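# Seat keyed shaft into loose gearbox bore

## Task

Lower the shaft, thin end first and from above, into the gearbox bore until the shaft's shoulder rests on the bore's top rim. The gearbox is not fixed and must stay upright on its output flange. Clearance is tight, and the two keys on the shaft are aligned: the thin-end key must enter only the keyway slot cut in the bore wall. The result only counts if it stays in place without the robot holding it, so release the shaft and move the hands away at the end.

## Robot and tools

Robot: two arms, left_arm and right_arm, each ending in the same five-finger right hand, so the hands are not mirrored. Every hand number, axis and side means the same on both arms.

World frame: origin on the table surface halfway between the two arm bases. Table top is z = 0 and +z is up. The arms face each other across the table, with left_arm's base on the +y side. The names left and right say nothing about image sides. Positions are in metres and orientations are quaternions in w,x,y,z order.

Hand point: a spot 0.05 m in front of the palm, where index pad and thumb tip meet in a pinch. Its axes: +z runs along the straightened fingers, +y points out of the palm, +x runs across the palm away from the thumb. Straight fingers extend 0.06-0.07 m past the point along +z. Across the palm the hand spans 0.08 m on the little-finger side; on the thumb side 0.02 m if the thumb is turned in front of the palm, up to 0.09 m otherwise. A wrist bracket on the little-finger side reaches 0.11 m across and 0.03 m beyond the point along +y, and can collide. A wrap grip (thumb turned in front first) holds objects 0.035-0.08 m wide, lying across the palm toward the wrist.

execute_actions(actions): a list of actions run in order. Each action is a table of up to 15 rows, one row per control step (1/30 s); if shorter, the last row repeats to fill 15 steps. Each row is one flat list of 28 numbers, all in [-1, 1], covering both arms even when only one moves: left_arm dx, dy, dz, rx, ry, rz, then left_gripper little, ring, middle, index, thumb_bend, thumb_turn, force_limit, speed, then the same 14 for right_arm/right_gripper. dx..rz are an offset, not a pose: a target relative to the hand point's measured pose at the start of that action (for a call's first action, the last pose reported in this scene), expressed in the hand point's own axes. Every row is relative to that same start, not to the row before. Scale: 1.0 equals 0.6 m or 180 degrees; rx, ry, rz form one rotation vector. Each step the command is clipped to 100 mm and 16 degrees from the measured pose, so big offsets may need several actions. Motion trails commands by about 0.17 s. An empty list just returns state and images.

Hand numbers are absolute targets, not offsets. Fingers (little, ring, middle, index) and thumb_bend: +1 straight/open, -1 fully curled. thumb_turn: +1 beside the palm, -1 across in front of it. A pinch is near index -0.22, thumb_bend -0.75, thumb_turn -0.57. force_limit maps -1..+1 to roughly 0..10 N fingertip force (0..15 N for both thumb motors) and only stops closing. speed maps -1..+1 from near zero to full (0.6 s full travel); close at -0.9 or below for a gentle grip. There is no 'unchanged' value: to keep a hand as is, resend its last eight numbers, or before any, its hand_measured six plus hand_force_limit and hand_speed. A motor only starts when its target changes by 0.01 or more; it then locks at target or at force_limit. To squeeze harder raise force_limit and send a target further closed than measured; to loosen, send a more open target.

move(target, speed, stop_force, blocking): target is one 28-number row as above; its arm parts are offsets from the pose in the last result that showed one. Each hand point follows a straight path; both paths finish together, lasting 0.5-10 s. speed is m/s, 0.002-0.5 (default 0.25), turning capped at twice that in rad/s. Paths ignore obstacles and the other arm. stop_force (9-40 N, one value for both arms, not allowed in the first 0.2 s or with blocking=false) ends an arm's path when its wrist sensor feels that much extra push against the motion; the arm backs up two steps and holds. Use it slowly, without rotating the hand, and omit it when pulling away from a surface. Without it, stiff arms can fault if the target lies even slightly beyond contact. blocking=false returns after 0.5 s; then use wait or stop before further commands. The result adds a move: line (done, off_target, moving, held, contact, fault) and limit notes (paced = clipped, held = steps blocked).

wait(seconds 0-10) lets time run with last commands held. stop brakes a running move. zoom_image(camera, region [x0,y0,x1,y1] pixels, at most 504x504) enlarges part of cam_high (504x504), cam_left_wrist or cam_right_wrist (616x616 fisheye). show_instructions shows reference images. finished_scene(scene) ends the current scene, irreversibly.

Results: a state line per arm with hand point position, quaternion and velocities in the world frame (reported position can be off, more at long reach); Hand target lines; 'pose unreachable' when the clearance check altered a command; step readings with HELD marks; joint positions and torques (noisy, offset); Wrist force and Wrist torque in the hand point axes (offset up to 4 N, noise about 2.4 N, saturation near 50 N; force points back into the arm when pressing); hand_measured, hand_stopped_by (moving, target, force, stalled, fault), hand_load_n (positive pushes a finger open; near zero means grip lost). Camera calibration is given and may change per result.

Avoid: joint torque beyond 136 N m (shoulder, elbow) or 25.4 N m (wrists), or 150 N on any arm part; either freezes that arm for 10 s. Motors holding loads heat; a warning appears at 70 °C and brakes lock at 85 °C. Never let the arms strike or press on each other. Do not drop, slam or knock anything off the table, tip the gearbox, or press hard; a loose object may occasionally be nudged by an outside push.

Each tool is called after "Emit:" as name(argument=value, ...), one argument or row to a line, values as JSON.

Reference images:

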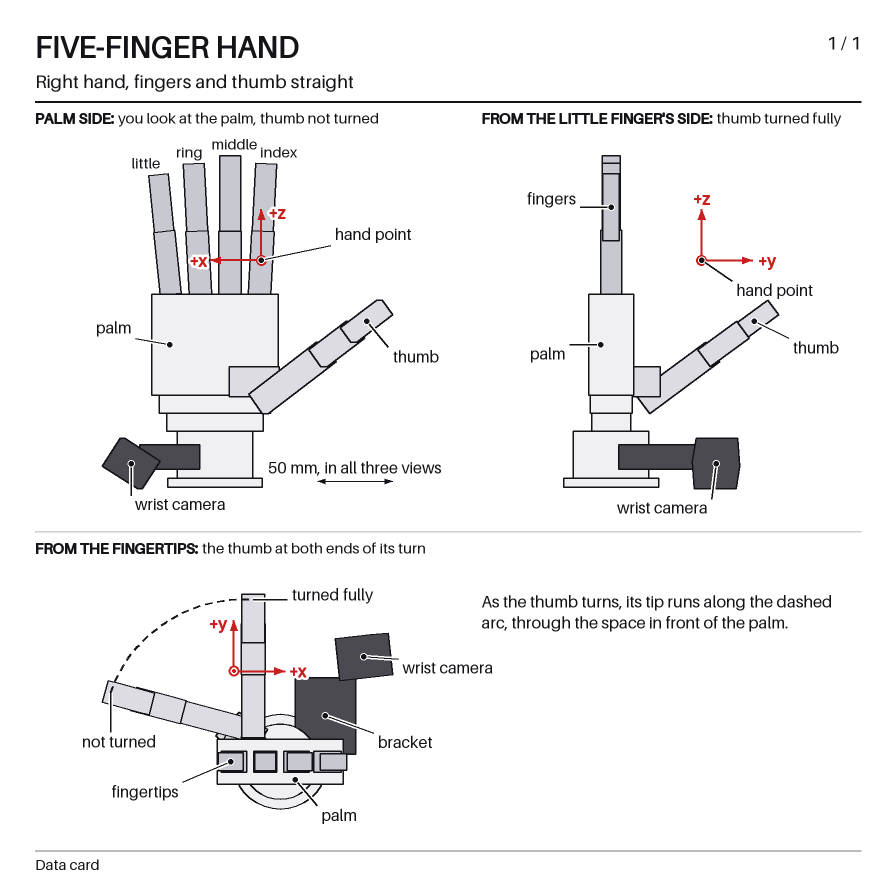

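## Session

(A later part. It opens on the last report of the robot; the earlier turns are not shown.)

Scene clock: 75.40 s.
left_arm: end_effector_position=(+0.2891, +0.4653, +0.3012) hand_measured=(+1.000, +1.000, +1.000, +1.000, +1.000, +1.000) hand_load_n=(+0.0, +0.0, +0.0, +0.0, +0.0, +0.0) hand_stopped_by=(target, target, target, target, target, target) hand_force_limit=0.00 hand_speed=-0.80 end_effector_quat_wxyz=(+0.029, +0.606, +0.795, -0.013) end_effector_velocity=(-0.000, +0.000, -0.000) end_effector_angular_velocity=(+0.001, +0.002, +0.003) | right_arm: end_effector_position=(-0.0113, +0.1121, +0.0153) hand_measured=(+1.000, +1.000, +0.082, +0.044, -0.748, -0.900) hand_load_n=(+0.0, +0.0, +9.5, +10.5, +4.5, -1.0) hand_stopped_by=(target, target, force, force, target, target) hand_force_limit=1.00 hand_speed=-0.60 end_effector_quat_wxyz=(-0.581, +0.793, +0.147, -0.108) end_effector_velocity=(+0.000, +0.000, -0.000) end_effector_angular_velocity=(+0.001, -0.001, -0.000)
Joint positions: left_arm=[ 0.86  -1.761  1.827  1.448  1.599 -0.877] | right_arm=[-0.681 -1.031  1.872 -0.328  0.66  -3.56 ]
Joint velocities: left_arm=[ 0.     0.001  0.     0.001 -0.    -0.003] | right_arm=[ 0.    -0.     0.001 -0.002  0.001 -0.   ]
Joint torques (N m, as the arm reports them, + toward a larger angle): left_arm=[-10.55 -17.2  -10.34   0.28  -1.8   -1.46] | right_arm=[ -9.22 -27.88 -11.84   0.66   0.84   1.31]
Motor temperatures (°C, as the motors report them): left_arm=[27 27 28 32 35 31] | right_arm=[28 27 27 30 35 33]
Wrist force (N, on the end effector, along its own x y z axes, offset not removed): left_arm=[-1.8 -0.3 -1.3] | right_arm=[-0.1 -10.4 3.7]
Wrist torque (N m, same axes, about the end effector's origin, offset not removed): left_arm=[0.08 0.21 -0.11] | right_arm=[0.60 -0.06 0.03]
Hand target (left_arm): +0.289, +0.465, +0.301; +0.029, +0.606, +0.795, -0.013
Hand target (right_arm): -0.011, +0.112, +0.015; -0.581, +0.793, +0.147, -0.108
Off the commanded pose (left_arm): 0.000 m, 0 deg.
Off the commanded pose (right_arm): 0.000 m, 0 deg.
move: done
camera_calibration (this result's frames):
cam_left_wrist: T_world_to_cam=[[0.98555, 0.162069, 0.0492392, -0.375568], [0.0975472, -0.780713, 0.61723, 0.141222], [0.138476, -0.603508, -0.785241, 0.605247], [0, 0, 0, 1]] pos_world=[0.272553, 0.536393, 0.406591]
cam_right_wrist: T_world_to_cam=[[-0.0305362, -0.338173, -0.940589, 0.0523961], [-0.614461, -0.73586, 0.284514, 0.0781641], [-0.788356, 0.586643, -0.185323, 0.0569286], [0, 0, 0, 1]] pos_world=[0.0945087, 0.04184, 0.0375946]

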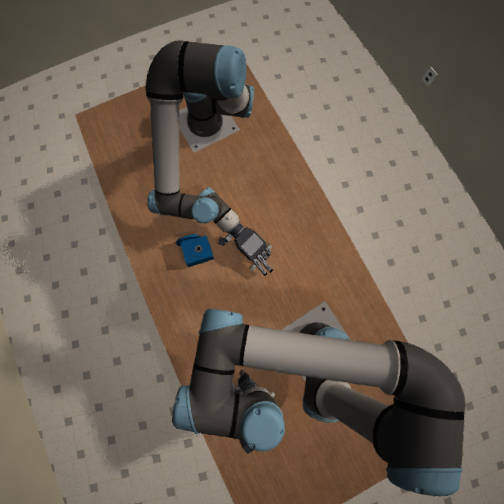

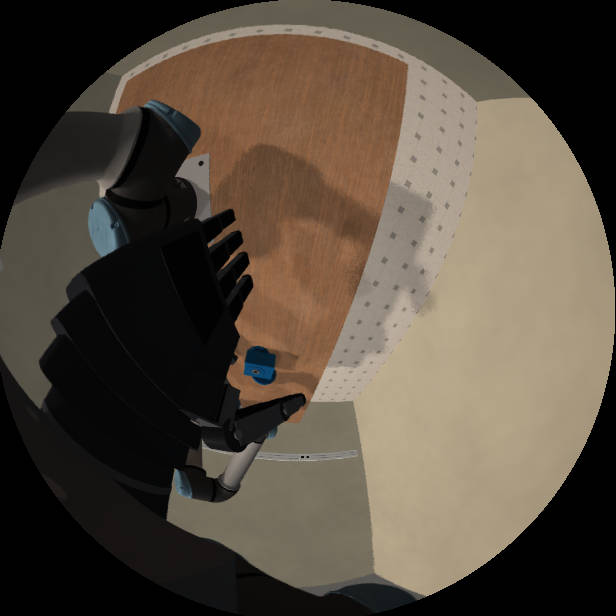

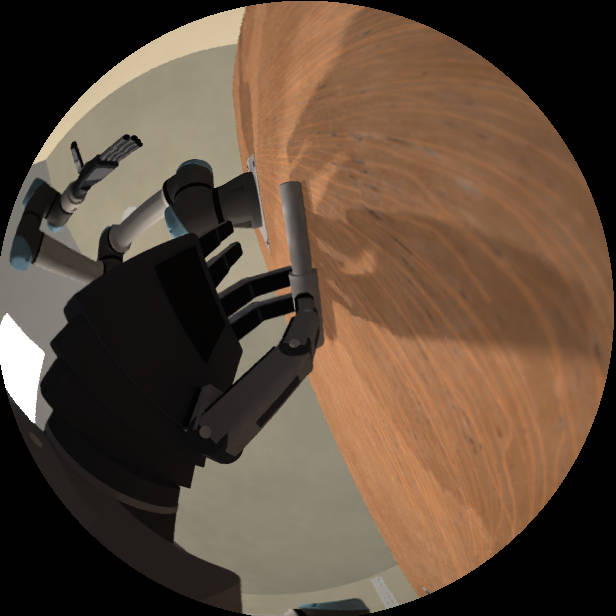

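Emit:
move(
  target=[0,0,0,0,0,0,1,1,1,1,1,1,0,-0.8,0,-0.005,-0.0015,0,0,0,1,1,-0.45,-0.45,-0.75,-0.9,1,-0.6],
  speed=0.01,
)

Emit:
move(
  target=[0,0,0,0,0,0,1,1,1,1,1,1,0,-0.8,0,0,0,0,0,0,1,1,-0.5,-0.5,-0.75,-0.9,1,-0.7],
)

Emit:
zoom_image(
  camera="cam_right_wrist",
  region=[220,160,400,380],
)

Scene clock: 76.20 s.
left_arm: end_effector_position=(+0.2891, +0.4653, +0.3012) hand_measured=(+1.000, +1.000, +1.000, +1.000, +1.000, +1.000) hand_load_n=(+0.0, +0.0, +0.0, +0.0, +0.0, +0.0) hand_stopped_by=(target, target, target, target, target, target) hand_force_limit=0.00 hand_speed=-0.80 end_effector_quat_wxyz=(+0.029, +0.606, +0.795, -0.013) end_effector_velocity=(-0.000, +0.000, +0.001) end_effector_angular_velocity=(-0.001, -0.001, -0.000) | right_arm: end_effector_position=(-0.0113, +0.1121, +0.0184) hand_measured=(+1.000, +1.000, +0.080, +0.044, -0.746, -0.900) hand_load_n=(+0.0, +0.0, +1.0, +10.0, +5.0, -0.5) hand_stopped_by=(target, target, force, force, target, target) hand_force_limit=1.00 hand_speed=-0.60 end_effector_quat_wxyz=(-0.581, +0.793, +0.147, -0.108) end_effector_velocity=(+0.000, +0.000, +0.001) end_effector_angular_velocity=(+0.001, +0.000, +0.001)
Joint positions: left_arm=[ 0.86  -1.761  1.827  1.448  1.599 -0.877] | right_arm=[-0.681 -1.037  1.871 -0.321  0.66  -3.56 ]
Joint velocities: left_arm=[-0.    -0.002  0.     0.     0.001  0.   ] | right_arm=[-0.    -0.002 -0.001  0.001 -0.001  0.   ]
Joint torques (N m, as the arm reports them, + toward a larger angle): left_arm=[-10.4  -17.07 -10.33   0.3   -1.82  -1.46] | right_arm=[  0.58 -42.72 -26.13   1.83   1.63   1.61]
Motor temperatures (°C, as the motors report them): left_arm=[27 27 28 32 35 31] | right_arm=[28 27 27 30 35 33]
Wrist force (N, on the end effector, along its own x y z axes, offset not removed): left_arm=[0.2 2.2 2.4] | right_arm=[-1.1 1.5 2.4]
Wrist torque (N m, same axes, about the end effector's origin, offset not removed): left_arm=[0.34 -0.06 -0.03] | right_arm=[-0.24 0.20 0.06]
Hand target (left_arm): +0.289, +0.465, +0.301; +0.029, +0.606, +0.795, -0.013
Hand target (right_arm): -0.011, +0.112, +0.018; -0.581, +0.793, +0.147, -0.108
Off the commanded pose (left_arm): 0.000 m, 0 deg.
Off the commanded pose (right_arm): 0.000 m, 0 deg.
move: done
camera_calibration (this result's frames):
cam_left_wrist: T_world_to_cam=[[0.98555, 0.162069, 0.0492392, -0.375568], [0.0975472, -0.780712, 0.61723, 0.141222], [0.138476, -0.603508, -0.785241, 0.605247], [0, 0, 0, 1]] pos_world=[0.272553, 0.536393, 0.406591]
cam_right_wrist: T_world_to_cam=[[-0.0305772, -0.338173, -0.940587, 0.0552924], [-0.614525, -0.735803, 0.284523, 0.0773287], [-0.788305, 0.586714, -0.185317, 0.0574959], [0, 0, 0, 1]] pos_world=[0.0945354, 0.0418634, 0.0406605]

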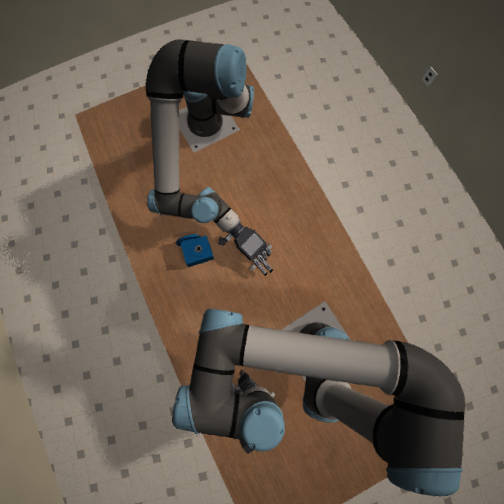

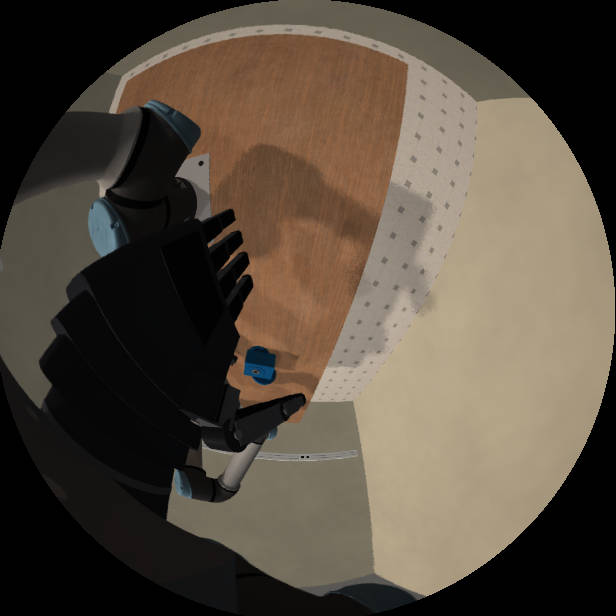

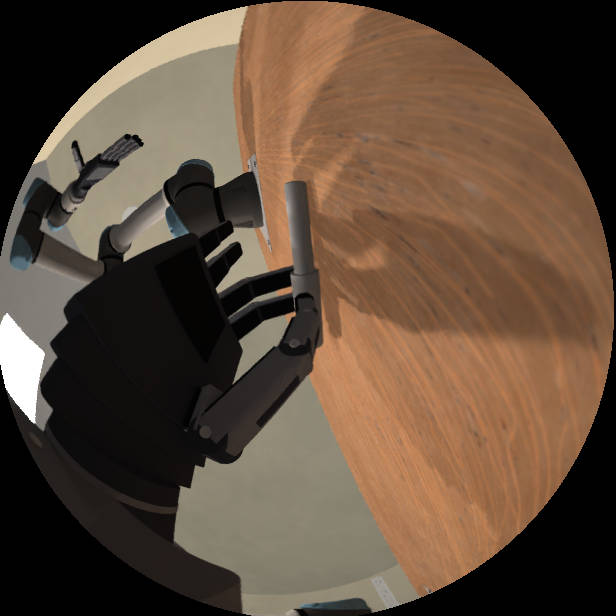

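Scene clock: 76.70 s.
left_arm: end_effector_position=(+0.2891, +0.4653, +0.3012) hand_measured=(+1.000, +1.000, +1.000, +1.000, +1.000, +1.000) hand_load_n=(+0.0, +0.0, +0.0, +0.0, +0.0, +0.0) hand_stopped_by=(target, target, target, target, target, target) hand_force_limit=0.00 hand_speed=-0.80 end_effector_quat_wxyz=(+0.029, +0.606, +0.795, -0.013) end_effector_velocity=(+0.000, -0.000, -0.000) end_effector_angular_velocity=(+0.001, +0.001, -0.001) | right_arm: end_effector_position=(-0.0113, +0.1121, +0.0184) hand_measured=(+1.000, +1.000, +0.048, +0.040, -0.744, -0.900) hand_load_n=(+0.0, +0.0, +10.0, +9.5, +8.5, +2.5) hand_stopped_by=(target, target, force, force, target, target) hand_force_limit=1.00 hand_speed=-0.70 end_effector_quat_wxyz=(-0.581, +0.793, +0.147, -0.108) end_effector_velocity=(+0.000, +0.000, -0.000) end_effector_angular_velocity=(-0.000, -0.000, -0.000)
Joint positions: left_arm=[ 0.86  -1.761  1.827  1.448  1.599 -0.877] | right_arm=[-0.681 -1.037  1.871 -0.321  0.66  -3.56 ]
Joint velocities: left_arm=[-0.     0.001  0.     0.     0.     0.001] | right_arm=[-0.  0. -0.  0.  0. -0.]
Joint torques (N m, as the arm reports them, + toward a larger angle): left_arm=[-10.38 -16.57  -9.8    0.2   -1.72  -1.48] | right_arm=[ -0.72 -34.05 -23.87  -1.25   1.49   1.64]
Motor temperatures (°C, as the motors report them): left_arm=[27 27 28 32 35 31] | right_arm=[28 27 27 30 35 33]
Wrist force (N, on the end effector, along its own x y z axes, offset not removed): left_arm=[-3.6 1.5 -2.1] | right_arm=[-1.5 2.0 0.4]
Wrist torque (N m, same axes, about the end effector's origin, offset not removed): left_arm=[0.48 0.56 -0.02] | right_arm=[-0.15 0.21 0.32]
Hand target (left_arm): +0.289, +0.465, +0.301; +0.029, +0.606, +0.795, -0.013
Hand target (right_arm): -0.011, +0.112, +0.018; -0.581, +0.793, +0.147, -0.108
Off the commanded pose (left_arm): 0.000 m, 0 deg.
Off the commanded pose (right_arm): 0.000 m, 0 deg.
move: done
camera_calibration (this result's frames):
cam_left_wrist: T_world_to_cam=[[0.98555, 0.16207, 0.0492393, -0.375568], [0.0975474, -0.780712, 0.61723, 0.141222], [0.138476, -0.603508, -0.785241, 0.605247], [0, 0, 0, 1]] pos_world=[0.272553, 0.536393, 0.406591]
cam_right_wrist: T_world_to_cam=[[-0.0305714, -0.338166, -0.94059, 0.0553208], [-0.614529, -0.735803, 0.284514, 0.0773244], [-0.788302, 0.586718, -0.185318, 0.0575014], [0, 0, 0, 1]] pos_world=[0.0945377, 0.0418661, 0.0406904]

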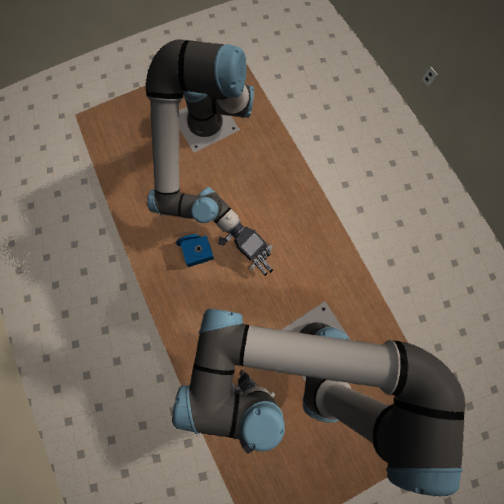

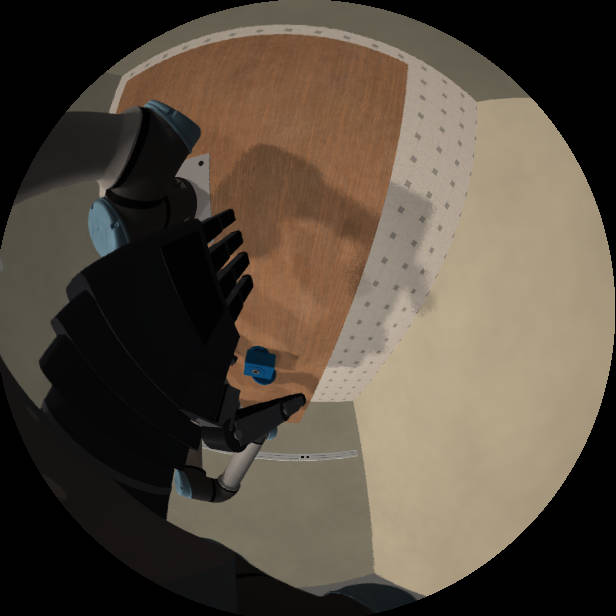

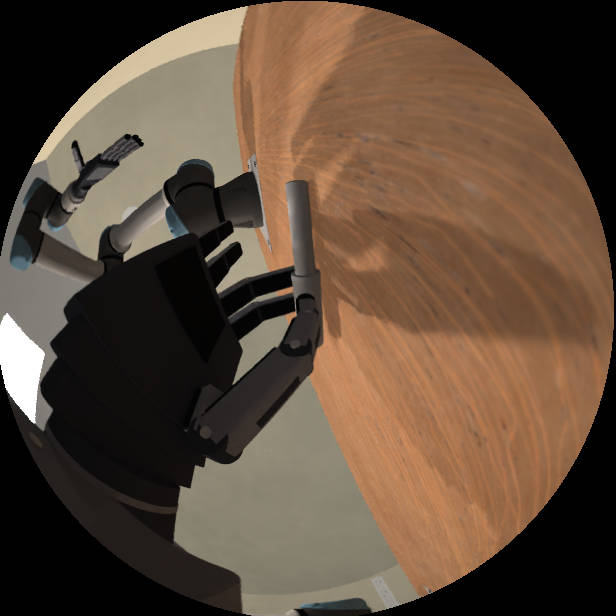

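Region (220, 160, 400, 380) of cam_right_wrist's 616x616 image, scaled by 2.291, with more detail than that image has; it fills the left 412 columns of this view, and the rest is white.

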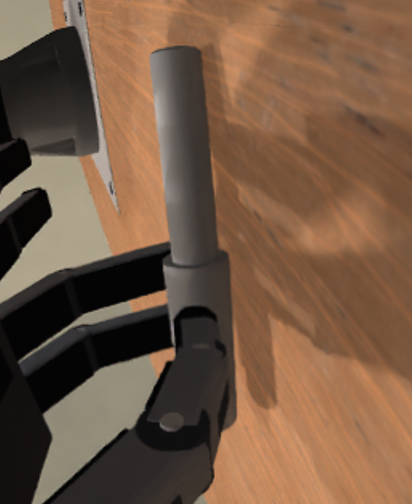

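Emit:
move(
  target=[0,0,0,0,0,0,1,1,1,1,1,1,0,-0.8,0,-0.29,-0.12,0,0,0,1,1,-0.52,-0.52,-0.75,-0.9,1,-0.7],
  speed=0.1,
)

Emit:
move(
  target=[0,0,0,0,0,0,1,1,1,1,1,1,0,-0.8,0,0,0,0,0,0.5,1,1,-0.54,-0.54,-0.75,-0.9,1,-0.7],
  speed=0.25,
)

Scene clock: 79.13 s.
left_arm: end_effector_position=(+0.2891, +0.4653, +0.3012) hand_measured=(+1.000, +1.000, +1.000, +1.000, +1.000, +1.000) hand_load_n=(+0.0, +0.0, +0.0, +0.0, +0.0, +0.0) hand_stopped_by=(target, target, target, target, target, target) hand_force_limit=0.00 hand_speed=-0.80 end_effector_quat_wxyz=(+0.029, +0.606, +0.795, -0.013) end_effector_velocity=(-0.000, +0.000, +0.000) end_effector_angular_velocity=(+0.001, +0.001, +0.000) | right_arm: end_effector_position=(-0.0057, +0.0967, +0.2060) hand_measured=(+1.000, +1.000, +0.048, +0.038, -0.744, -0.900) hand_load_n=(+0.0, +0.0, +10.0, +10.5, +9.0, +2.5) hand_stopped_by=(target, target, force, force, target, target) hand_force_limit=1.00 hand_speed=-0.70 end_effector_quat_wxyz=(-0.581, +0.793, +0.147, -0.108) end_effector_velocity=(+0.000, +0.000, +0.002) end_effector_angular_velocity=(+0.001, -0.001, +0.001)
Joint positions: left_arm=[ 0.86  -1.761  1.827  1.448  1.599 -0.877] | right_arm=[-0.713 -1.32   1.711  0.143  0.632 -3.586]
Joint velocities: left_arm=[-0.     0.    -0.     0.001 -0.    -0.   ] | right_arm=[-0.    -0.001 -0.003  0.004 -0.001 -0.001]
Joint torques (N m, as the arm reports them, + toward a larger angle): left_arm=[-11.38 -16.09 -10.09   0.21  -1.86  -1.47] | right_arm=[-14.75 -36.85 -32.26   1.66  -3.53  -1.35]
Motor temperatures (°C, as the motors report them): left_arm=[27 27 28 32 35 31] | right_arm=[28 27 27 30 35 33]
Wrist force (N, on the end effector, along its own x y z axes, offset not removed): left_arm=[-5.4 1.3 -2.7] | right_arm=[0.1 -0.8 2.8]
Wrist torque (N m, same axes, about the end effector's origin, offset not removed): left_arm=[0.34 0.87 -0.38] | right_arm=[-0.74 0.01 0.15]
Hand target (left_arm): +0.289, +0.465, +0.301; +0.029, +0.606, +0.795, -0.013
Hand target (right_arm): -0.006, +0.097, +0.206; -0.581, +0.793, +0.147, -0.108
Off the commanded pose (left_arm): 0.000 m, 0 deg.
Off the commanded pose (right_arm): 0.000 m, 0 deg.
move: done
camera_calibration (this result's frames):
cam_left_wrist: T_world_to_cam=[[0.98555, 0.162069, 0.0492392, -0.375568], [0.0975473, -0.780712, 0.61723, 0.141222], [0.138476, -0.603508, -0.785241, 0.605247], [0, 0, 0, 1]] pos_world=[0.272553, 0.536393, 0.406591]
cam_right_wrist: T_world_to_cam=[[-0.0306395, -0.338105, -0.940609, 0.22673], [-0.614538, -0.735799, 0.284504, 0.0160757], [-0.788292, 0.586757, -0.185234, 0.105675], [0, 0, 0, 1]] pos_world=[0.100129, 0.0264813, 0.228265]

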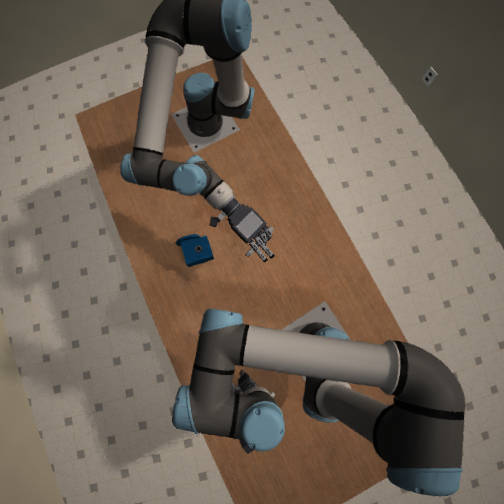

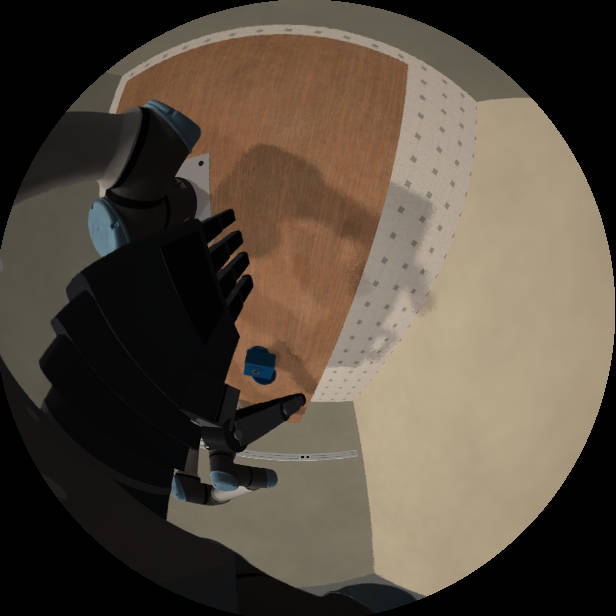

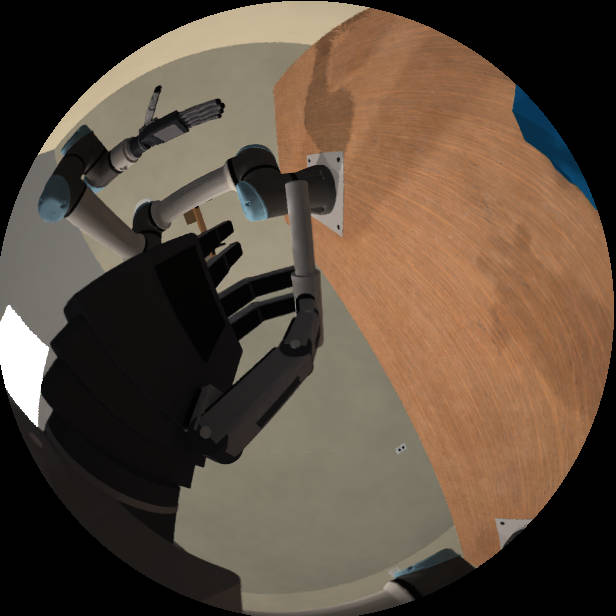

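Scene clock: 82.73 s.
left_arm: end_effector_position=(+0.2891, +0.4653, +0.3012) hand_measured=(+1.000, +1.000, +1.000, +1.000, +1.000, +1.000) hand_load_n=(+0.0, +0.0, +0.0, +0.0, +0.0, +0.0) hand_stopped_by=(target, target, target, target, target, target) hand_force_limit=0.00 hand_speed=-0.80 end_effector_quat_wxyz=(+0.029, +0.606, +0.795, -0.013) end_effector_velocity=(-0.000, +0.000, -0.001) end_effector_angular_velocity=(+0.002, +0.001, +0.001) | right_arm: end_effector_position=(-0.0054, +0.0968, +0.2060) hand_measured=(+1.000, +1.000, +0.048, +0.038, -0.744, -0.900) hand_load_n=(+0.0, +0.0, +10.5, +10.5, +8.0, +1.5) hand_stopped_by=(target, target, force, force, target, target) hand_force_limit=1.00 hand_speed=-0.70 end_effector_quat_wxyz=(+0.334, -0.665, +0.457, +0.487) end_effector_velocity=(+0.000, +0.000, -0.000) end_effector_angular_velocity=(-0.000, +0.006, -0.007)
Joint positions: left_arm=[ 0.86  -1.761  1.827  1.448  1.599 -0.877] | right_arm=[-0.805 -1.202  1.814 -0.003  0.554 -2.105]
Joint velocities: left_arm=[ 0.     0.     0.001  0.    -0.001 -0.001] | right_arm=[-0.    -0.002  0.006 -0.011  0.003  0.014]
Joint torques (N m, as the arm reports them, + toward a larger angle): left_arm=[-10.47 -16.48 -10.11   0.25  -1.69  -1.48] | right_arm=[ -4.78 -38.36  -7.62  -0.45   1.44   1.98]
Motor temperatures (°C, as the motors report them): left_arm=[27 27 28 32 35 31] | right_arm=[28 27 27 30 35 33]
Wrist force (N, on the end effector, along its own x y z axes, offset not removed): left_arm=[-4.7 -0.5 -0.1] | right_arm=[1.6 -3.3 1.0]
Wrist torque (N m, same axes, about the end effector's origin, offset not removed): left_arm=[0.09 0.69 -0.23] | right_arm=[-0.61 0.26 0.12]
Hand target (left_arm): +0.289, +0.465, +0.301; +0.029, +0.606, +0.795, -0.013
Hand target (right_arm): -0.005, +0.097, +0.206; -0.334, +0.665, -0.457, -0.488
Off the commanded pose (left_arm): 0.000 m, 0 deg.
Off the commanded pose (right_arm): 0.000 m, 0 deg.
move: done
camera_calibration (this result's frames):
cam_left_wrist: T_world_to_cam=[[0.98555, 0.162069, 0.0492394, -0.375568], [0.0975471, -0.780712, 0.61723, 0.141222], [0.138476, -0.603508, -0.785241, 0.605247], [0, 0, 0, 1]] pos_world=[0.272553, 0.536393, 0.406591]
cam_right_wrist: T_world_to_cam=[[-0.936303, -0.319898, 0.144921, -0.00347502], [0.212983, -0.18912, 0.958578, -0.17102], [-0.27924, 0.928385, 0.245207, -0.0131548], [0, 0, 0, 1]] pos_world=[0.0294974, -0.0212423, 0.167665]

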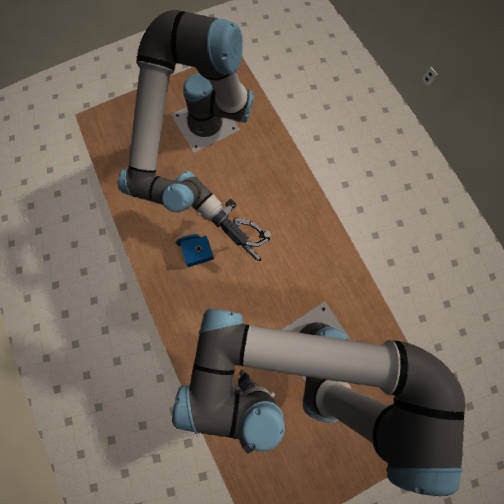

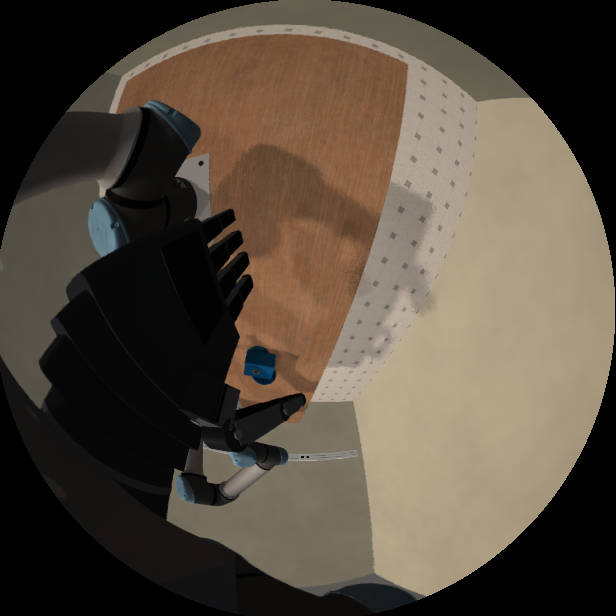

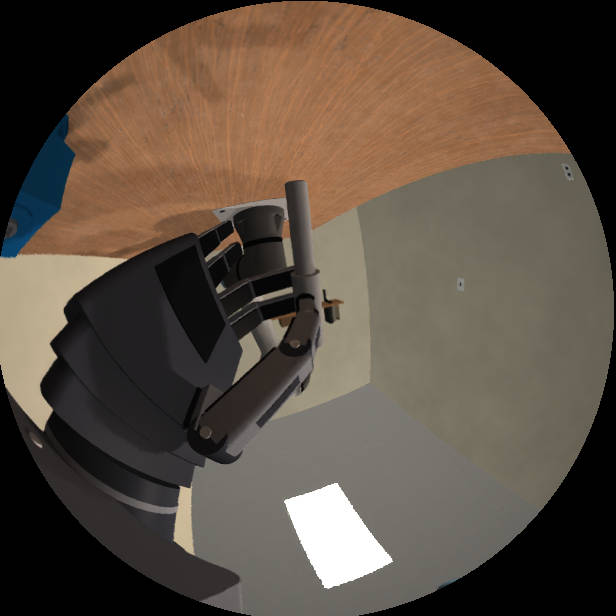

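Emit:
move(
  target=[0,0,0,0,0,0,1,1,1,1,1,1,0,-0.8,0,0,0,0,-0.098,0,1,1,-0.54,-0.54,-0.75,-0.9,1,-0.7],
)

Emit:
move(
  target=[0,0,0,0,0,0,1,1,1,1,1,1,0,-0.8,-0.05,-0.25,-0.2,0.5,0,0,1,1,-0.56,-0.56,-0.75,-0.9,1,-0.7],
)

Emit:
zoom_image(
  camera="cam_high",
  region=[150,180,290,300],
)

Scene clock: 84.23 s.
left_arm: end_effector_position=(+0.2891, +0.4653, +0.3012) hand_measured=(+1.000, +1.000, +1.000, +1.000, +1.000, +1.000) hand_load_n=(+0.0, +0.0, +0.0, +0.0, +0.0, +0.0) hand_stopped_by=(target, target, target, target, target, target) hand_force_limit=0.00 hand_speed=-0.80 end_effector_quat_wxyz=(+0.029, +0.606, +0.795, -0.013) end_effector_velocity=(+0.000, -0.001, +0.001) end_effector_angular_velocity=(-0.001, -0.002, -0.002) | right_arm: end_effector_position=(-0.0053, +0.0968, +0.2059) hand_measured=(+1.000, +1.000, +0.048, +0.038, -0.744, -0.900) hand_load_n=(+0.0, +0.0, +10.5, +10.5, +8.0, +1.5) hand_stopped_by=(target, target, force, force, target, target) hand_force_limit=1.00 hand_speed=-0.70 end_effector_quat_wxyz=(+0.400, -0.583, +0.400, +0.583) end_effector_velocity=(+0.000, +0.000, -0.001) end_effector_angular_velocity=(+0.007, +0.005, -0.002)
Joint positions: left_arm=[ 0.86  -1.761  1.827  1.448  1.599 -0.877] | right_arm=[-0.81  -1.216  2.035 -0.821  0.464 -1.569]
Joint velocities: left_arm=[-0.001  0.    -0.002 -0.    -0.     0.001] | right_arm=[ 0.001  0.002  0.008 -0.029  0.003  0.019]
Joint torques (N m, as the arm reports them, + toward a larger angle): left_arm=[-11.01 -17.37  -9.59   0.25  -1.78  -1.5 ] | right_arm=[ 12.63 -20.23  -6.74  -2.25   2.57   1.96]
Motor temperatures (°C, as the motors report them): left_arm=[27 27 28 32 35 31] | right_arm=[28 27 27 30 35 33]
Wrist force (N, on the end effector, along its own x y z axes, offset not removed): left_arm=[-4.3 1.6 1.0] | right_arm=[3.6 1.0 1.2]
Wrist torque (N m, same axes, about the end effector's origin, offset not removed): left_arm=[0.25 0.78 -0.23] | right_arm=[-0.05 -0.07 0.31]
Hand target (left_arm): +0.289, +0.465, +0.301; +0.029, +0.606, +0.795, -0.013
Hand target (right_arm): -0.005, +0.097, +0.206; -0.400, +0.582, -0.400, -0.584
Off the commanded pose (left_arm): 0.000 m, 0 deg.
Off the commanded pose (right_arm): 0.000 m, 0 deg.
move: done
camera_calibration (this result's frames):
cam_left_wrist: T_world_to_cam=[[0.98555, 0.16207, 0.0492394, -0.375568], [0.0975473, -0.780712, 0.61723, 0.141222], [0.138476, -0.603508, -0.785241, 0.605247], [0, 0, 0, 1]] pos_world=[0.272553, 0.536393, 0.406591]
cam_right_wrist: T_world_to_cam=[[-0.919781, -0.362897, 0.149359, -0.0000652253], [0.31281, -0.448165, 0.837436, -0.120388], [-0.236965, 0.816979, 0.525731, -0.0598616], [0, 0, 0, 1]] pos_world=[0.0234134, -0.00507161, 0.132298]

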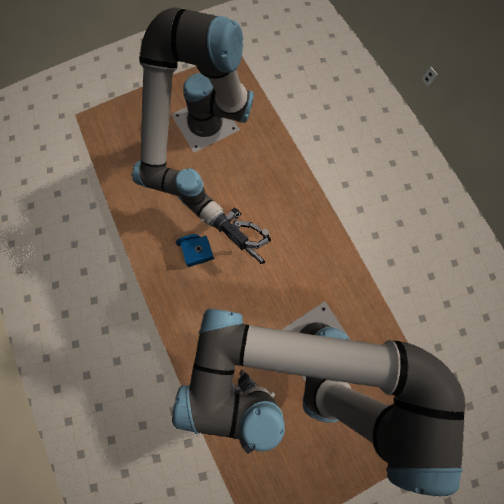

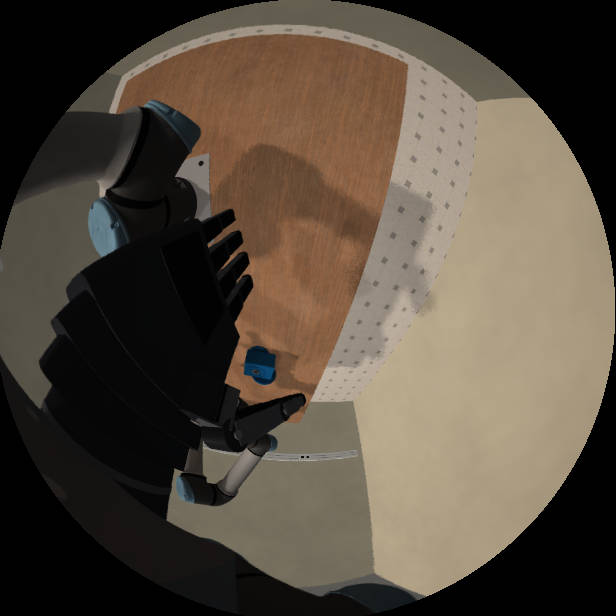

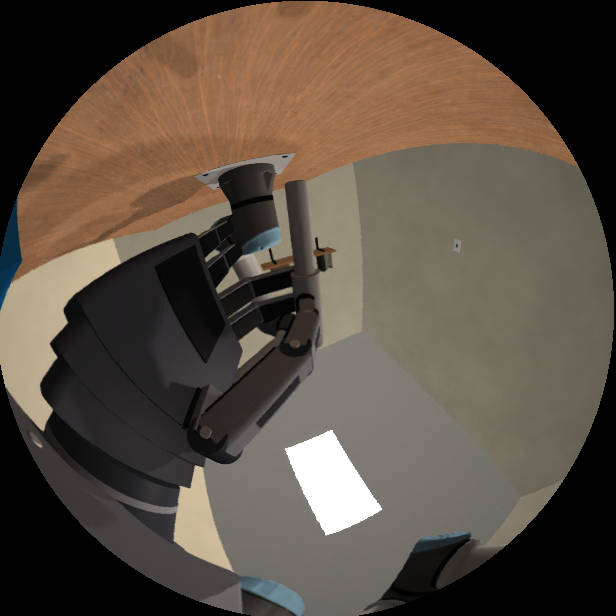

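Scene clock: 87.87 s.
left_arm: end_effector_position=(+0.2891, +0.4653, +0.3012) hand_measured=(+1.000, +1.000, +1.000, +1.000, +1.000, +1.000) hand_load_n=(+0.0, +0.0, +0.0, +0.0, +0.0, +0.0) hand_stopped_by=(target, target, target, target, target, target) hand_force_limit=0.00 hand_speed=-0.80 end_effector_quat_wxyz=(+0.029, +0.606, +0.795, -0.013) end_effector_velocity=(+0.000, -0.000, -0.000) end_effector_angular_velocity=(+0.000, +0.000, -0.003) | right_arm: end_effector_position=(+0.1776, +0.0389, +0.2359) hand_measured=(+1.000, +1.000, +0.048, +0.038, -0.744, -0.900) hand_load_n=(+0.0, +0.0, +10.5, +10.5, +8.0, +1.5) hand_stopped_by=(target, target, force, force, target, target) hand_force_limit=1.00 hand_speed=-0.70 end_effector_quat_wxyz=(+0.695, -0.129, +0.695, +0.130) end_effector_velocity=(+0.001, -0.000, -0.000) end_effector_angular_velocity=(-0.000, +0.001, -0.007)
Joint positions: left_arm=[ 0.86  -1.761  1.827  1.448  1.599 -0.877] | right_arm=[-0.423 -1.336  2.1   -0.767  2.422 -1.57 ]
Joint velocities: left_arm=[-0.     0.001  0.    -0.001  0.     0.003] | right_arm=[ 0.002  0.003 -0.004  0.002  0.008  0.001]
Joint torques (N m, as the arm reports them, + toward a larger angle): left_arm=[-11.13 -16.66 -10.61   0.16  -1.75  -1.49] | right_arm=[ 12.02 -16.69 -29.28  -0.33   2.57   1.87]
Motor temperatures (°C, as the motors report them): left_arm=[27 27 28 32 35 31] | right_arm=[28 27 27 30 35 33]
Wrist force (N, on the end effector, along its own x y z axes, offset not removed): left_arm=[-3.9 -1.6 1.5] | right_arm=[0.3 -2.0 -1.0]
Wrist torque (N m, same axes, about the end effector's origin, offset not removed): left_arm=[-0.14 0.53 -0.25] | right_arm=[-0.22 0.40 -0.10]
Hand target (left_arm): +0.289, +0.465, +0.301; +0.029, +0.606, +0.795, -0.013
Hand target (right_arm): +0.178, +0.039, +0.236; +0.696, -0.129, +0.695, +0.130
Off the commanded pose (left_arm): 0.000 m, 0 deg.
Off the commanded pose (right_arm): 0.000 m, 0 deg.
move: done
camera_calibration (this result's frames):
cam_left_wrist: T_world_to_cam=[[0.98555, 0.16207, 0.0492394, -0.375568], [0.0975472, -0.780712, 0.61723, 0.141222], [0.138476, -0.603508, -0.78524, 0.605247], [0, 0, 0, 1]] pos_world=[0.272553, 0.536393, 0.406591]
cam_right_wrist: T_world_to_cam=[[-0.363285, 0.919341, 0.151114, -0.00639703], [-0.447742, -0.314513, 0.837024, -0.0986901], [0.817038, 0.236418, 0.525885, -0.149602], [0, 0, 0, 1]] pos_world=[0.0757187, 0.0102103, 0.162246]

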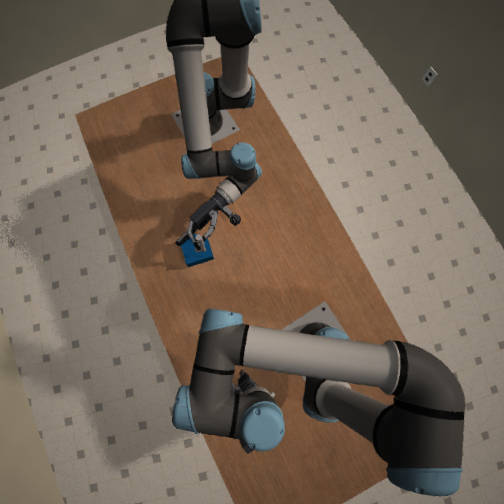

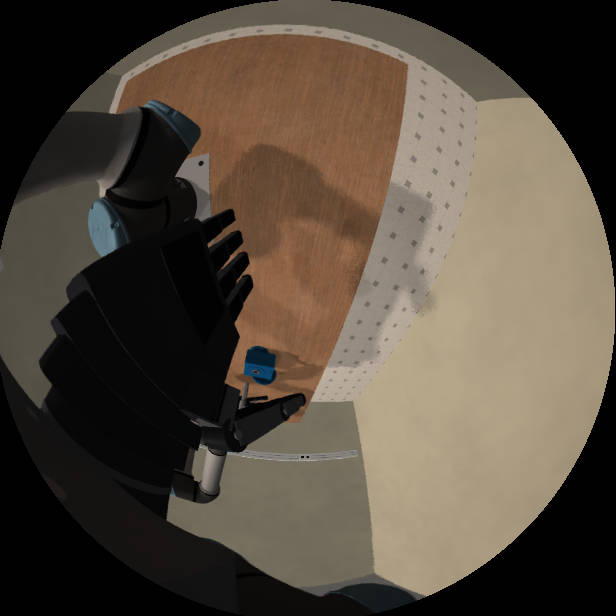

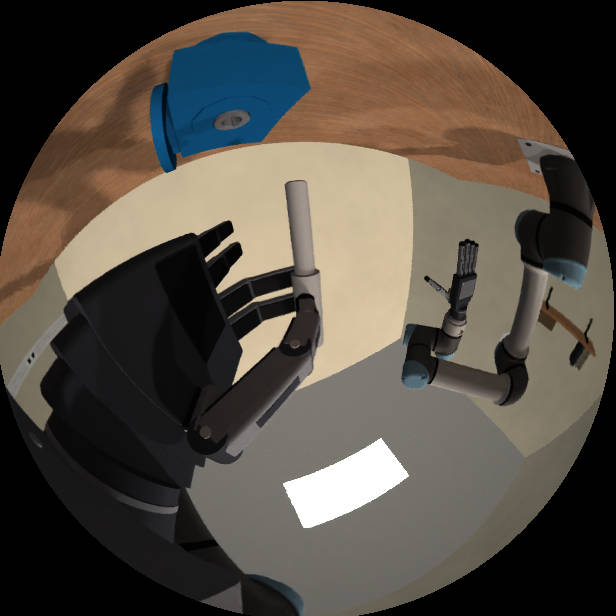

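Region (150, 180, 290, 300) of cam_high's 504x504 image, scaled by 3.600, with more detail than that image has; it fills the top 432 rows of this view, and the rest is white.

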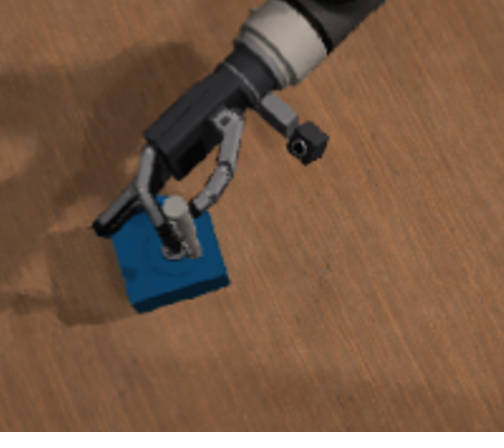

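Emit:
move(
  target=[-0.385,-0.139,0.135,0,-0.5,0,-1,-1,-1,-1,1,1,0,0.5,0,0,0,0,0,-0.016,1,1,-0.56,-0.56,-0.75,-0.9,1,-0.7],
  speed=0.35,
)

Emit:
move(
  target=[0,0,0,0.19,0,0,-1,-1,-1,-1,1,1,0,0.5,0,0,0,0,0,0,1,1,-0.56,-0.56,-0.75,-0.9,1,-0.7],
  speed=0.35,
)

Scene clock: 91.70 s.
left_arm: end_effector_position=(+0.2716, +0.2168, +0.2334) hand_measured=(-1.000, -1.000, -1.000, -1.000, +1.000, +1.000) hand_load_n=(+0.0, +0.0, +0.0, +0.0, +0.0, +0.0) hand_stopped_by=(target, target, target, target, target, target) hand_force_limit=0.00 hand_speed=0.50 end_effector_quat_wxyz=(+0.582, +0.419, +0.542, -0.438) end_effector_velocity=(+0.001, -0.001, +0.001) end_effector_angular_velocity=(-0.010, -0.004, +0.003) | right_arm: end_effector_position=(+0.1776, +0.0389, +0.2359) hand_measured=(+1.000, +1.000, +0.048, +0.038, -0.744, -0.900) hand_load_n=(+0.0, +0.0, +10.5, +10.5, +8.0, +2.0) hand_stopped_by=(target, target, force, force, target, target) hand_force_limit=1.00 hand_speed=-0.70 end_effector_quat_wxyz=(+0.699, -0.146, +0.691, +0.113) end_effector_velocity=(-0.000, +0.000, +0.000) end_effector_angular_velocity=(+0.000, -0.000, +0.001)
Joint positions: left_arm=[ 0.374 -1.915  2.697 -0.845  1.781 -1.571] | right_arm=[-0.425 -1.344  2.101 -0.759  2.419 -1.621]
Joint velocities: left_arm=[-0.006  0.007  0.002 -0.019 -0.008 -0.   ] | right_arm=[-0.    -0.    -0.     0.    -0.001 -0.   ]
Joint torques (N m, as the arm reports them, + toward a larger angle): left_arm=[-10.54   4.47  -7.77  -3.65  -2.01   2.2 ] | right_arm=[-14.7  -32.93  -8.01  -0.26  -2.64  -1.34]
Motor temperatures (°C, as the motors report them): left_arm=[27 27 28 32 35 31] | right_arm=[28 27 27 30 35 33]
Wrist force (N, on the end effector, along its own x y z axes, offset not removed): left_arm=[-4.8 0.0 4.4] | right_arm=[2.5 -0.8 1.2]
Wrist torque (N m, same axes, about the end effector's origin, offset not removed): left_arm=[-0.25 0.53 -0.18] | right_arm=[-0.30 0.11 0.16]
Hand target (left_arm): +0.272, +0.217, +0.233; +0.582, +0.419, +0.542, -0.438
Hand target (right_arm): +0.178, +0.039, +0.236; +0.699, -0.146, +0.691, +0.113
Off the commanded pose (left_arm): 0.001 m, 0 deg.
Off the commanded pose (right_arm): 0.000 m, 0 deg.
move: done
camera_calibration (this result's frames):
cam_left_wrist: T_world_to_cam=[[0.948121, 0.295192, 0.11802, -0.349459], [-0.2732, 0.566714, 0.777301, -0.238005], [0.162569, -0.769219, 0.617959, 0.106318], [0, 0, 0, 1]] pos_world=[0.249023, 0.31982, 0.160545]
cam_right_wrist: T_world_to_cam=[[-0.365506, 0.925284, 0.101261, 0.00552547], [-0.462976, -0.275098, 0.8426, -0.0988355], [0.807501, 0.261094, 0.528934, -0.149585], [0, 0, 0, 1]] pos_world=[0.0770513, 0.00675375, 0.16184]

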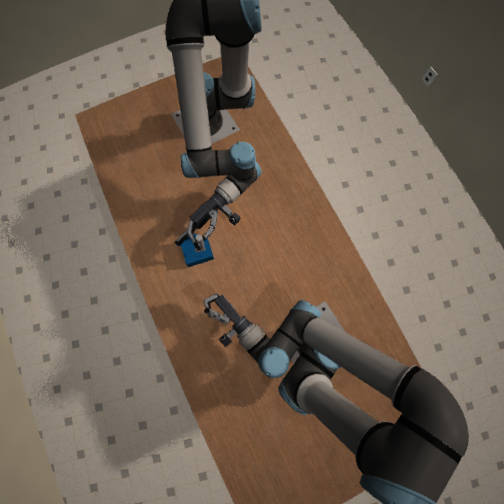

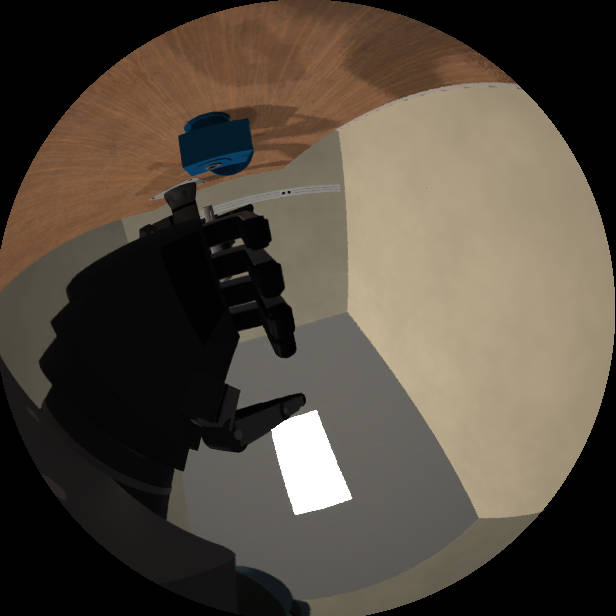

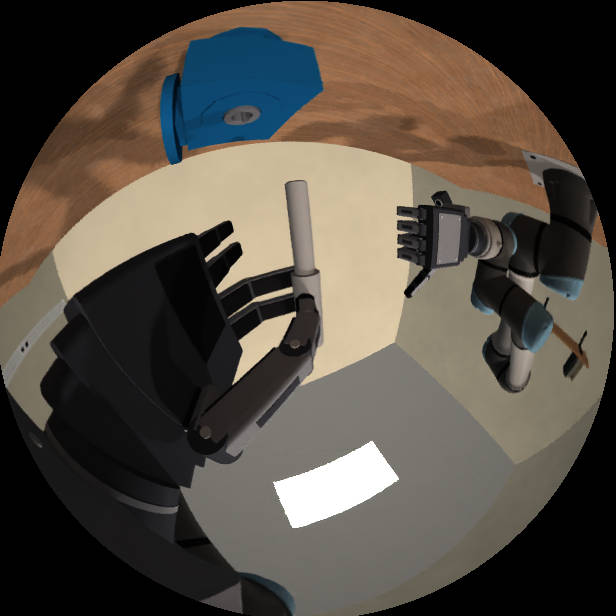

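Scene clock: 93.13 s.
left_arm: end_effector_position=(+0.2715, +0.2167, +0.2333) hand_measured=(-1.000, -1.000, -1.000, -1.000, +1.000, +1.000) hand_load_n=(+0.0, +0.0, +0.0, +0.0, +0.0, +0.0) hand_stopped_by=(target, target, target, target, target, target) hand_force_limit=0.00 hand_speed=0.50 end_effector_quat_wxyz=(+0.432, +0.573, +0.390, -0.577) end_effector_velocity=(-0.000, +0.000, +0.000) end_effector_angular_velocity=(-0.010, +0.004, -0.007) | right_arm: end_effector_position=(+0.1776, +0.0389, +0.2359) hand_measured=(+1.000, +1.000, +0.048, +0.038, -0.744, -0.900) hand_load_n=(+0.0, +0.0, +10.5, +10.5, +8.0, +2.0) hand_stopped_by=(target, target, force, force, target, target) hand_force_limit=1.00 hand_speed=-0.70 end_effector_quat_wxyz=(+0.699, -0.146, +0.691, +0.113) end_effector_velocity=(-0.000, -0.000, -0.000) end_effector_angular_velocity=(+0.000, -0.000, +0.000)
Joint positions: left_arm=[ 0.956 -1.5    2.369 -1.087  2.955 -1.74 ] | right_arm=[-0.425 -1.344  2.101 -0.759  2.419 -1.621]
Joint velocities: left_arm=[ 0.    -0.001  0.015 -0.077  0.005 -0.062] | right_arm=[ 0.     0.     0.001 -0.001 -0.    -0.   ]
Joint torques (N m, as the arm reports them, + toward a larger angle): left_arm=[ 12.37 -12.92  -6.52  -2.74   1.36  -1.67] | right_arm=[-15.15 -32.92  -8.29  -0.42  -2.54  -1.13]
Motor temperatures (°C, as the motors report them): left_arm=[27 27 28 32 35 31] | right_arm=[28 27 27 30 35 33]
Wrist force (N, on the end effector, along its own x y z axes, offset not removed): left_arm=[-1.6 1.6 -2.1] | right_arm=[2.5 -0.7 1.0]
Wrist torque (N m, same axes, about the end effector's origin, offset not removed): left_arm=[0.54 0.19 0.12] | right_arm=[-0.17 -0.06 0.02]
Hand target (left_arm): +0.271, +0.217, +0.233; +0.432, +0.573, +0.389, -0.578
Hand target (right_arm): +0.178, +0.039, +0.236; +0.699, -0.146, +0.691, +0.113
Off the commanded pose (left_arm): 0.000 m, 0 deg.
Off the commanded pose (right_arm): 0.000 m, 0 deg.
move: done
camera_calibration (this result's frames):
cam_left_wrist: T_world_to_cam=[[0.945526, -0.288404, 0.151007, -0.229851], [0.062147, 0.615236, 0.78589, -0.34148], [-0.319559, -0.733695, 0.599645, 0.233788], [0, 0, 0, 1]] pos_world=[0.313261, 0.31533, 0.162885]
cam_right_wrist: T_world_to_cam=[[-0.365507, 0.925284, 0.10126, 0.00552583], [-0.462976, -0.275097, 0.8426, -0.0988355], [0.807501, 0.261095, 0.528934, -0.149585], [0, 0, 0, 1]] pos_world=[0.0770514, 0.00675359, 0.16184]

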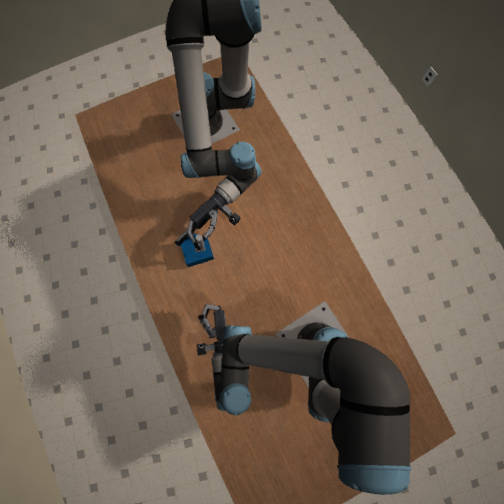

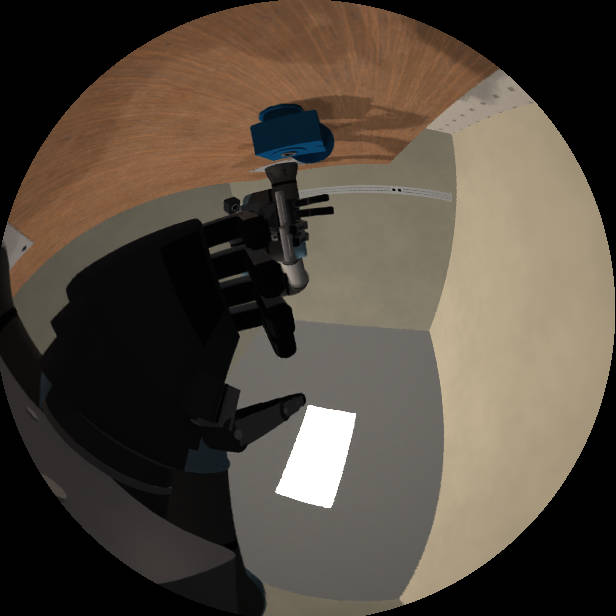

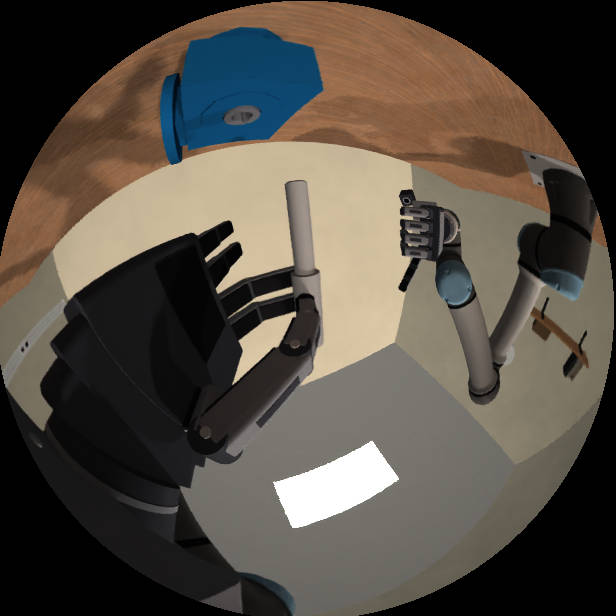

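Emit:
zoom_image(
  camera="cam_left_wrist",
  region=[240,130,350,290],
)

Region (240, 130, 350, 290) of cam_left_wrist's 616x616 image, scaled by 3.150, with more detail than that image has; it fills the left 346 columns of this view, and the rest is white.

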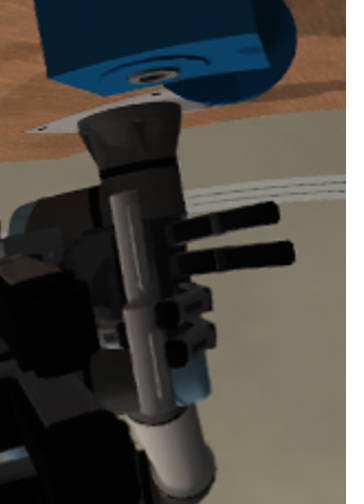

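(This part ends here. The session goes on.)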